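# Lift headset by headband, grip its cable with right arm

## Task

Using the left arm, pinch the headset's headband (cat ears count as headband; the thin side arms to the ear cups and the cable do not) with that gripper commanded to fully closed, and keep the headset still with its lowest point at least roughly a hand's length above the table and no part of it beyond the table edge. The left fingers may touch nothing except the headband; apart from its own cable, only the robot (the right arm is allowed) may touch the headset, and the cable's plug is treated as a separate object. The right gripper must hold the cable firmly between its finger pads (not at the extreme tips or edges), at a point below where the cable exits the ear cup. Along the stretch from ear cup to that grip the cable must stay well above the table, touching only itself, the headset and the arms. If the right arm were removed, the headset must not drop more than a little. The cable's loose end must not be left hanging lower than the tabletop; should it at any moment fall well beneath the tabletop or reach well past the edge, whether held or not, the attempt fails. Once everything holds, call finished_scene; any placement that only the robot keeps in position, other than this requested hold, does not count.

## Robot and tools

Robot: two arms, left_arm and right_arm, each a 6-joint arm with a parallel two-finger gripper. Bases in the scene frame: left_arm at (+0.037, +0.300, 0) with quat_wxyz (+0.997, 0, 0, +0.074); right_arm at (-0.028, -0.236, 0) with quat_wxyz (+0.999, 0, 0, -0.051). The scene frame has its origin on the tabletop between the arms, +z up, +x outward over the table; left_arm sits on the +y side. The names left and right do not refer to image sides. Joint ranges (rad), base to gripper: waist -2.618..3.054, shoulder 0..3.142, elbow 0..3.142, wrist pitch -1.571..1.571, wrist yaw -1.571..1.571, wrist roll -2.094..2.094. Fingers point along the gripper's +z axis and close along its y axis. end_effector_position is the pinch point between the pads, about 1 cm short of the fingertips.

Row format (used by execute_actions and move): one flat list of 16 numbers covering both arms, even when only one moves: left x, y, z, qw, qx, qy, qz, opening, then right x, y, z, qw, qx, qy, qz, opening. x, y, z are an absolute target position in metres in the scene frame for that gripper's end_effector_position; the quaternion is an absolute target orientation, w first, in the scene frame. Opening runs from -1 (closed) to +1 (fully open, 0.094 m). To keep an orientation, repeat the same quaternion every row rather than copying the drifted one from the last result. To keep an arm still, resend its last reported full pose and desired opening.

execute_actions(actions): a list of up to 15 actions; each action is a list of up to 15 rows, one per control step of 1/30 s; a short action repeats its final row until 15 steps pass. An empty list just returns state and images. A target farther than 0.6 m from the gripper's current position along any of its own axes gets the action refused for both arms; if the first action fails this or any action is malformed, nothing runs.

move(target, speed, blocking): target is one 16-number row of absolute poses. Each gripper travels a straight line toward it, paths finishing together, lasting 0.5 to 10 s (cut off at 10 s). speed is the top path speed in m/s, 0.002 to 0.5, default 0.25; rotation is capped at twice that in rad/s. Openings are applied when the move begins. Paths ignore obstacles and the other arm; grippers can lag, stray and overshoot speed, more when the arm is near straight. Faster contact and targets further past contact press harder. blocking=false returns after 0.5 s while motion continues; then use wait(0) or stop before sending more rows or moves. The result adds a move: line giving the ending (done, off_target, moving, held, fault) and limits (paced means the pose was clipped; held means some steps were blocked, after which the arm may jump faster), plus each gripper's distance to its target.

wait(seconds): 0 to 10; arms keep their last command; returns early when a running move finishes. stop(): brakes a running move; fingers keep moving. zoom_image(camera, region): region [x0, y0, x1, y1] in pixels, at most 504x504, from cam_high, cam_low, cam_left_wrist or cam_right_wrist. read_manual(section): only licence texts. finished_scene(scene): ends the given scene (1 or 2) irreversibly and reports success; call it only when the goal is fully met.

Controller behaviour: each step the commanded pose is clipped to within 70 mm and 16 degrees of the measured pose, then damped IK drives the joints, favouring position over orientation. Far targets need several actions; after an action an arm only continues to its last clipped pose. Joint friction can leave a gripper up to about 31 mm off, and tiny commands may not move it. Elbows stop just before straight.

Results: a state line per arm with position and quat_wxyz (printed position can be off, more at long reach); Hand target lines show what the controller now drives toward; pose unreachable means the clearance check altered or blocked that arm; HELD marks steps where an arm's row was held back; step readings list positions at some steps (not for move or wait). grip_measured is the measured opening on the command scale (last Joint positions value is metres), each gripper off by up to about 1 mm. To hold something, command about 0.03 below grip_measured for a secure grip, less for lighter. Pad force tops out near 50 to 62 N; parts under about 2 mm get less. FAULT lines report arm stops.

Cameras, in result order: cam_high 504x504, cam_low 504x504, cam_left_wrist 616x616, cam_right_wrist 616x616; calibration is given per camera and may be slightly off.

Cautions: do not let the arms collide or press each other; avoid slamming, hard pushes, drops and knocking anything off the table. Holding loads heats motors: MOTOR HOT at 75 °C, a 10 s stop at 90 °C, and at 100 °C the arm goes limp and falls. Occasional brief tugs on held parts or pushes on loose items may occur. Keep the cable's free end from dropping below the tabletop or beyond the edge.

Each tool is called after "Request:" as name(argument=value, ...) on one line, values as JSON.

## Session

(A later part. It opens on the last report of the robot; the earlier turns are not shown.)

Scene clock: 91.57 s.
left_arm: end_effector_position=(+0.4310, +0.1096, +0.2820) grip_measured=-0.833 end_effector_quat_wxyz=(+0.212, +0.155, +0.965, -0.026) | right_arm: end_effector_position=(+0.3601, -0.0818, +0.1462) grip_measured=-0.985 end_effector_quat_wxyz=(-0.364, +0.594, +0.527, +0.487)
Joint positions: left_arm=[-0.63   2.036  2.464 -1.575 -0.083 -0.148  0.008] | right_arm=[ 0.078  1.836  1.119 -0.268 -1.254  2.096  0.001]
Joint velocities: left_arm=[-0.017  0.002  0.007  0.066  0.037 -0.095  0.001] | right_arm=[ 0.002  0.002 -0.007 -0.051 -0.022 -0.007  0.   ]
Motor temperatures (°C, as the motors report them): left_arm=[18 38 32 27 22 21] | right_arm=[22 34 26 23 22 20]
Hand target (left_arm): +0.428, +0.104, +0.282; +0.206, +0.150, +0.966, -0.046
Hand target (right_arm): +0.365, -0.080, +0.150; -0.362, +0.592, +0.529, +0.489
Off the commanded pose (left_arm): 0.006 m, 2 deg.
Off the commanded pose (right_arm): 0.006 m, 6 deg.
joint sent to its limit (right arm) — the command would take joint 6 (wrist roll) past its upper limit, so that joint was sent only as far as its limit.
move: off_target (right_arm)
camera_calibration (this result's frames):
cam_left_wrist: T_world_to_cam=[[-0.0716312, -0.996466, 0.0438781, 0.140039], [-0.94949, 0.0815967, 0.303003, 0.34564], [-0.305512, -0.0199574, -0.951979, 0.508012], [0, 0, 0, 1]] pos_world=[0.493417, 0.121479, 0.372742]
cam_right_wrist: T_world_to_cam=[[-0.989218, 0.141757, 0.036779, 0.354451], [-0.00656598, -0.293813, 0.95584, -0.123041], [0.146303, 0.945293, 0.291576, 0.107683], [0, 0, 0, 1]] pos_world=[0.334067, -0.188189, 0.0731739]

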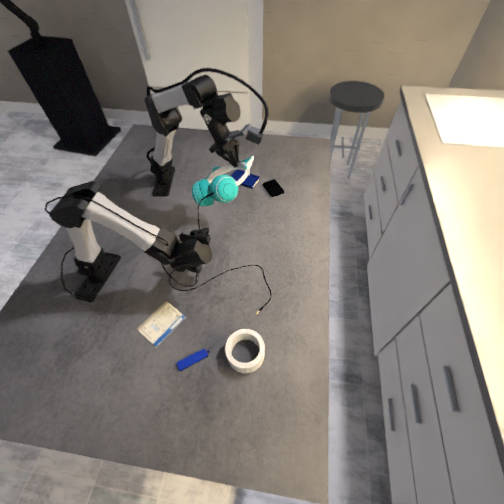

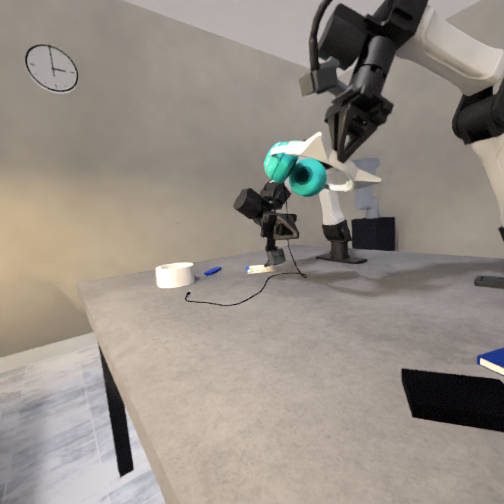

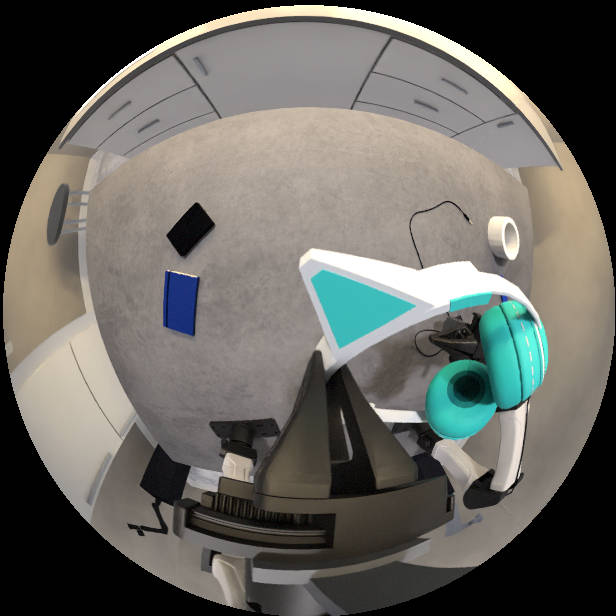

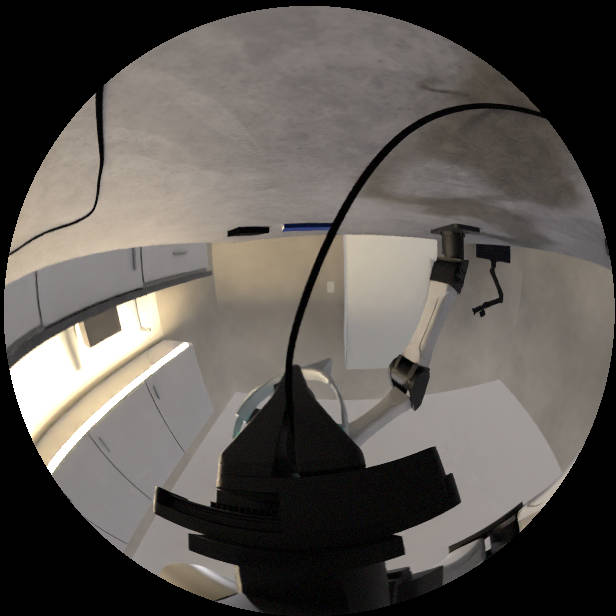

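Request:
move(target=[0.4282,0.1038,0.2817,0.206,0.150,0.966,-0.046,-1, 0.36,-0.082,0.146,-0.364,0.594,0.527,0.487,1])

Request:
move(target=[0.4282,0.1038,0.2817,0.206,0.150,0.966,-0.046,-1, 0.353,-0.115,0.146,-0.364,0.594,0.527,0.487,1], speed=0.1)

Request:
move(target=[0.4282,0.1038,0.2817,0.206,0.150,0.966,-0.046,-1, 0.353,-0.115,0.146,-0.364,0.594,0.527,0.487,-1])

Scene clock: 98.67 s.
left_arm: end_effector_position=(+0.4310, +0.1096, +0.2820) grip_measured=-0.833 end_effector_quat_wxyz=(+0.212, +0.156, +0.964, -0.026) | right_arm: end_effector_position=(+0.3600, -0.0818, +0.1462) grip_measured=+1.000 end_effector_quat_wxyz=(-0.364, +0.594, +0.527, +0.487)
Joint positions: left_arm=[-0.63   2.036  2.464 -1.575 -0.083 -0.144  0.008] | right_arm=[ 0.078  1.836  1.119 -0.269 -1.254  2.096  0.094]
Joint velocities: left_arm=[ 0.002 -0.027 -0.027 -0.007  0.022  0.051 -0.   ] | right_arm=[ 0.007 -0.002 -0.012  0.022  0.007 -0.007  0.   ]
Motor temperatures (°C, as the motors report them): left_arm=[18 37 32 27 22 21] | right_arm=[22 34 26 23 22 20]
Hand target (left_arm): +0.428, +0.104, +0.282; +0.206, +0.150, +0.966, -0.046
Hand target (right_arm): +0.360, -0.082, +0.146; -0.364, +0.594, +0.527, +0.487
Off the commanded pose (left_arm): 0.006 m, 3 deg.
Off the commanded pose (right_arm): 0.000 m, 0 deg.
move: off_target (left_arm)
camera_calibration (this result's frames):
cam_left_wrist: T_world_to_cam=[[-0.0747562, -0.996297, 0.0424756, 0.141763], [-0.949353, 0.0841405, 0.302738, 0.345377], [-0.30519, -0.0176929, -0.952127, 0.507667], [0, 0, 0, 1]] pos_world=[0.493417, 0.121159, 0.372783]
cam_right_wrist: T_world_to_cam=[[-0.989204, 0.141757, 0.0371576, 0.354352], [-0.00620146, -0.293822, 0.95584, -0.123148], [0.146415, 0.94529, 0.291529, 0.107662], [0, 0, 0, 1]] pos_world=[0.333999, -0.188187, 0.073156]

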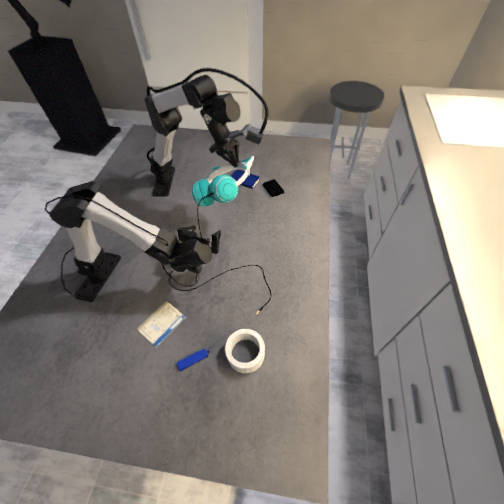

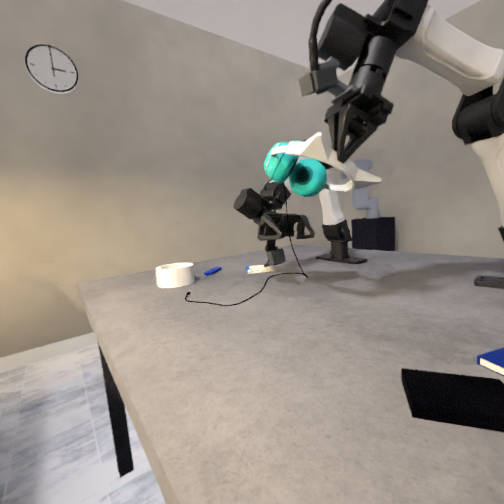

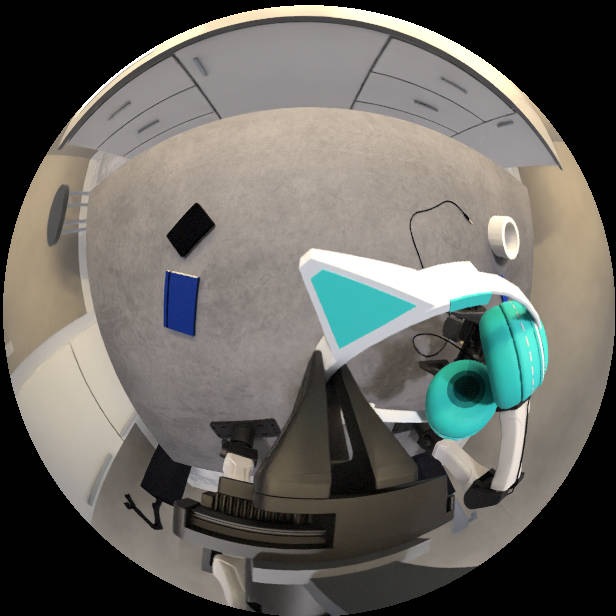

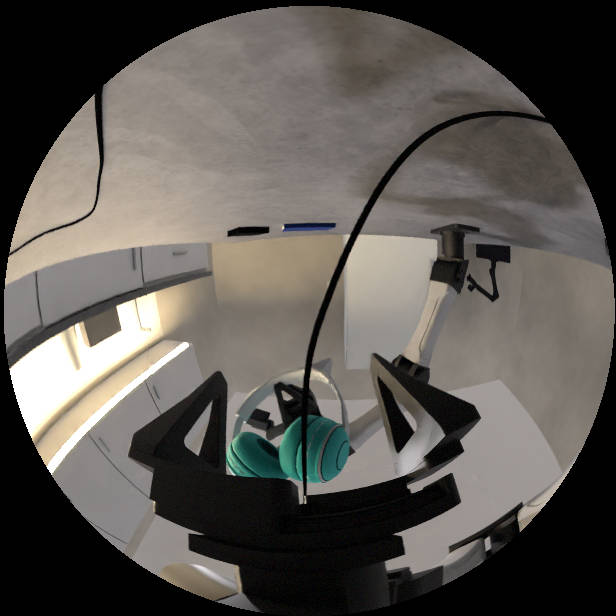

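Scene clock: 99.77 s.
left_arm: end_effector_position=(+0.4309, +0.1094, +0.2820) grip_measured=-0.833 end_effector_quat_wxyz=(+0.212, +0.157, +0.964, -0.026) | right_arm: end_effector_position=(+0.3477, -0.1130, +0.1409) grip_measured=+1.000 end_effector_quat_wxyz=(-0.365, +0.599, +0.525, +0.481)
Joint positions: left_arm=[-0.63   2.036  2.464 -1.575 -0.082 -0.142  0.008] | right_arm=[-0.013  1.858  1.173 -0.585 -1.284  1.813  0.094]
Joint velocities: left_arm=[-0.007  0.022  0.002  0.051  0.081  0.081 -0.001] | right_arm=[ 0.007 -0.002  0.002 -0.125 -0.007 -0.022  0.   ]
Motor temperatures (°C, as the motors report them): left_arm=[18 37 32 27 22 21] | right_arm=[22 34 26 23 22 20]
Hand target (left_arm): +0.428, +0.104, +0.282; +0.206, +0.150, +0.966, -0.046
Hand target (right_arm): +0.353, -0.115, +0.146; -0.364, +0.594, +0.526, +0.488
Off the commanded pose (left_arm): 0.006 m, 3 deg.
Off the commanded pose (right_arm): 0.008 m, 1 deg.
move: off_target (left_arm)
camera_calibration (this result's frames):
cam_left_wrist: T_world_to_cam=[[-0.0772871, -0.996103, 0.0424977, 0.142644], [-0.949069, 0.0865625, 0.302943, 0.344871], [-0.305441, -0.0169197, -0.952061, 0.507628], [0, 0, 0, 1]] pos_world=[0.493381, 0.120824, 0.372755]
cam_right_wrist: T_world_to_cam=[[-0.988303, 0.143733, 0.0509681, 0.344724], [0.00773101, -0.286562, 0.95803, -0.13167], [0.152306, 0.947218, 0.282099, 0.140013], [0, 0, 0, 1]] pos_world=[0.320385, -0.219903, 0.0690766]

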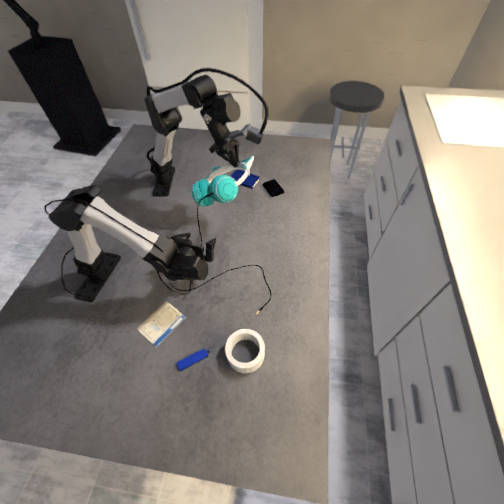

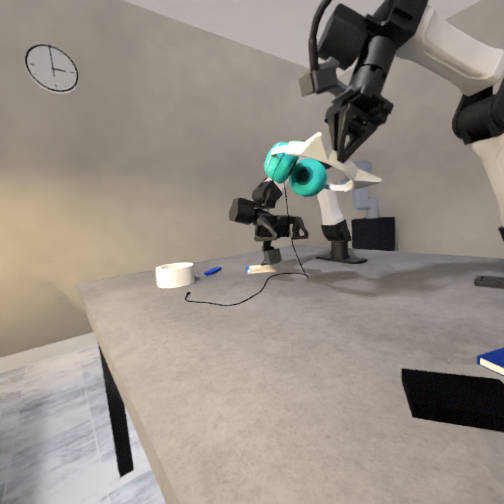

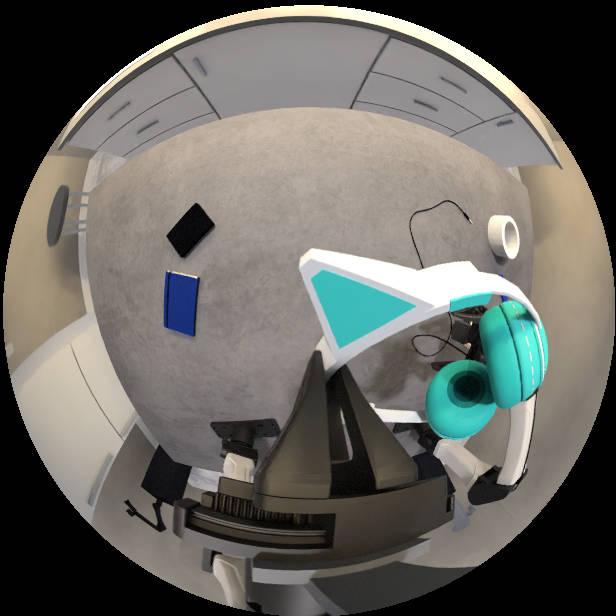

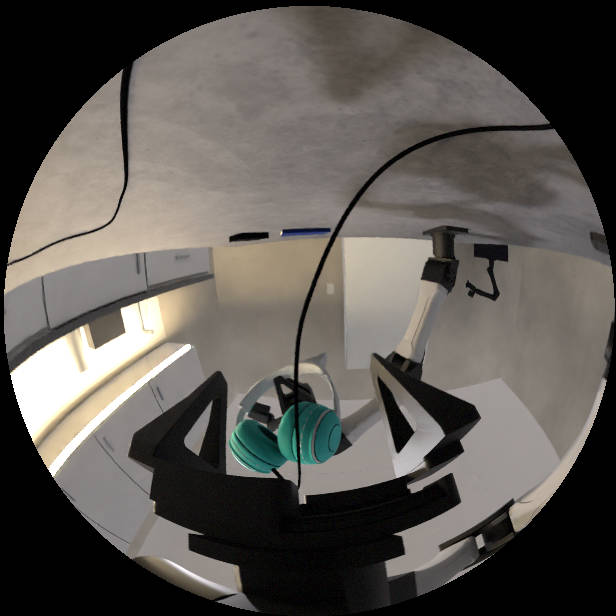

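Scene clock: 100.47 s.
left_arm: end_effector_position=(+0.4310, +0.1096, +0.2821) grip_measured=-0.833 end_effector_quat_wxyz=(+0.212, +0.158, +0.964, -0.025) | right_arm: end_effector_position=(+0.3468, -0.1129, +0.1406) grip_measured=-0.970 end_effector_quat_wxyz=(-0.366, +0.599, +0.526, +0.480)
Joint positions: left_arm=[-0.63   2.036  2.464 -1.575 -0.084 -0.141  0.008] | right_arm=[-0.013  1.858  1.173 -0.593 -1.284  1.805  0.001]
Joint velocities: left_arm=[-0.002  0.012 -0.017 -0.051 -0.066 -0.051  0.   ] | right_arm=[ 0.017  0.007 -0.022 -0.007 -0.007 -0.037  0.001]
Motor temperatures (°C, as the motors report them): left_arm=[18 37 32 27 22 21] | right_arm=[22 34 27 23 22 20]
Hand target (left_arm): +0.428, +0.104, +0.282; +0.206, +0.150, +0.966, -0.046
Hand target (right_arm): +0.353, -0.115, +0.146; -0.363, +0.594, +0.527, +0.487
Off the commanded pose (left_arm): 0.007 m, 3 deg.
Off the commanded pose (right_arm): 0.009 m, 1 deg.
move: off_target (left_arm)
camera_calibration (this result's frames):
cam_left_wrist: T_world_to_cam=[[-0.0777305, -0.996141, 0.0407528, 0.143574], [-0.94927, 0.0864423, 0.302349, 0.345219], [-0.304705, -0.0151837, -0.952326, 0.507253], [0, 0, 0, 1]] pos_world=[0.493429, 0.12088, 0.372842]
cam_right_wrist: T_world_to_cam=[[-0.988525, 0.14182, 0.0520077, 0.343516], [0.0093652, -0.286093, 0.958156, -0.131889], [0.150765, 0.947649, 0.281482, 0.140804], [0, 0, 0, 1]] pos_world=[0.319581, -0.219882, 0.068871]

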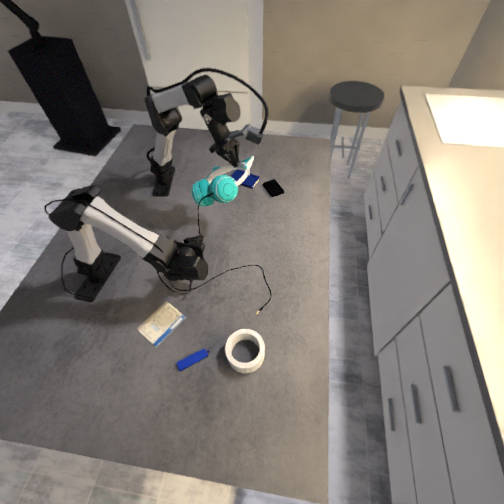

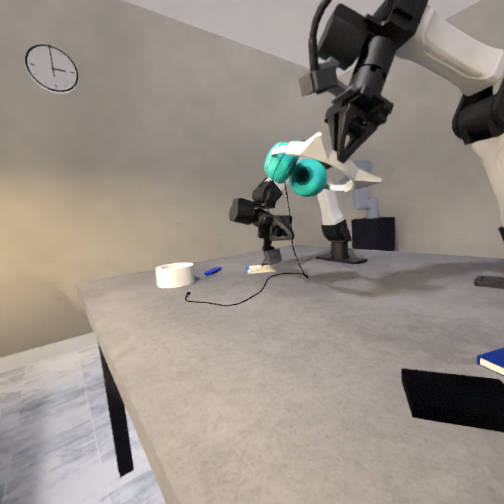

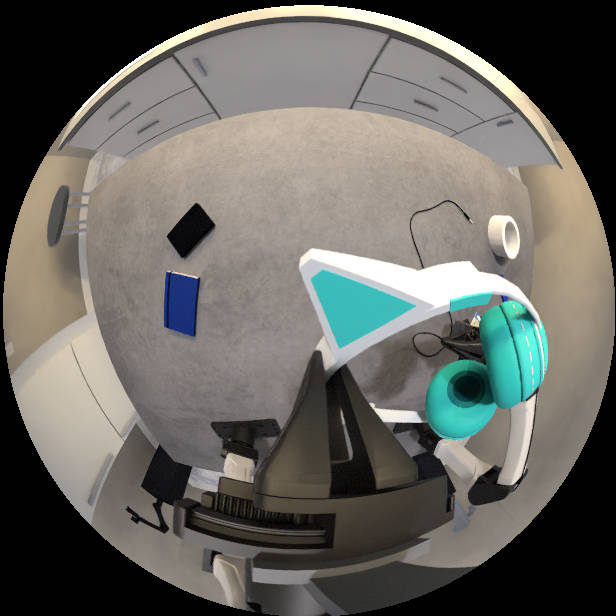

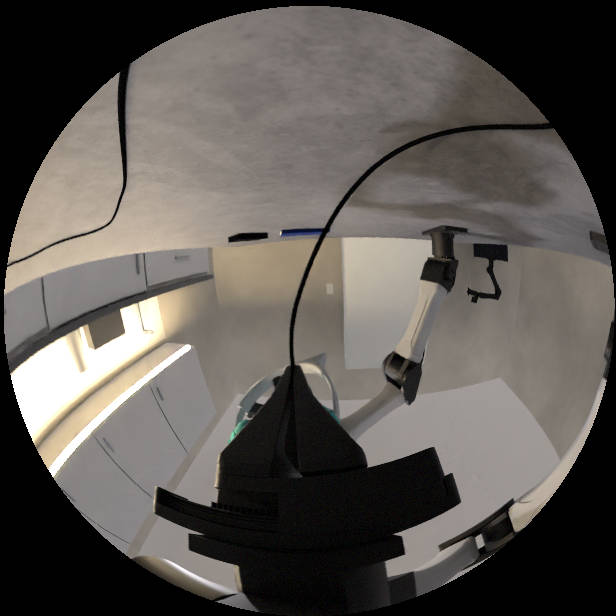

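Gripped (−0.970).

Request:
finished_scene(scene=2)

The scene is finished: the task was done.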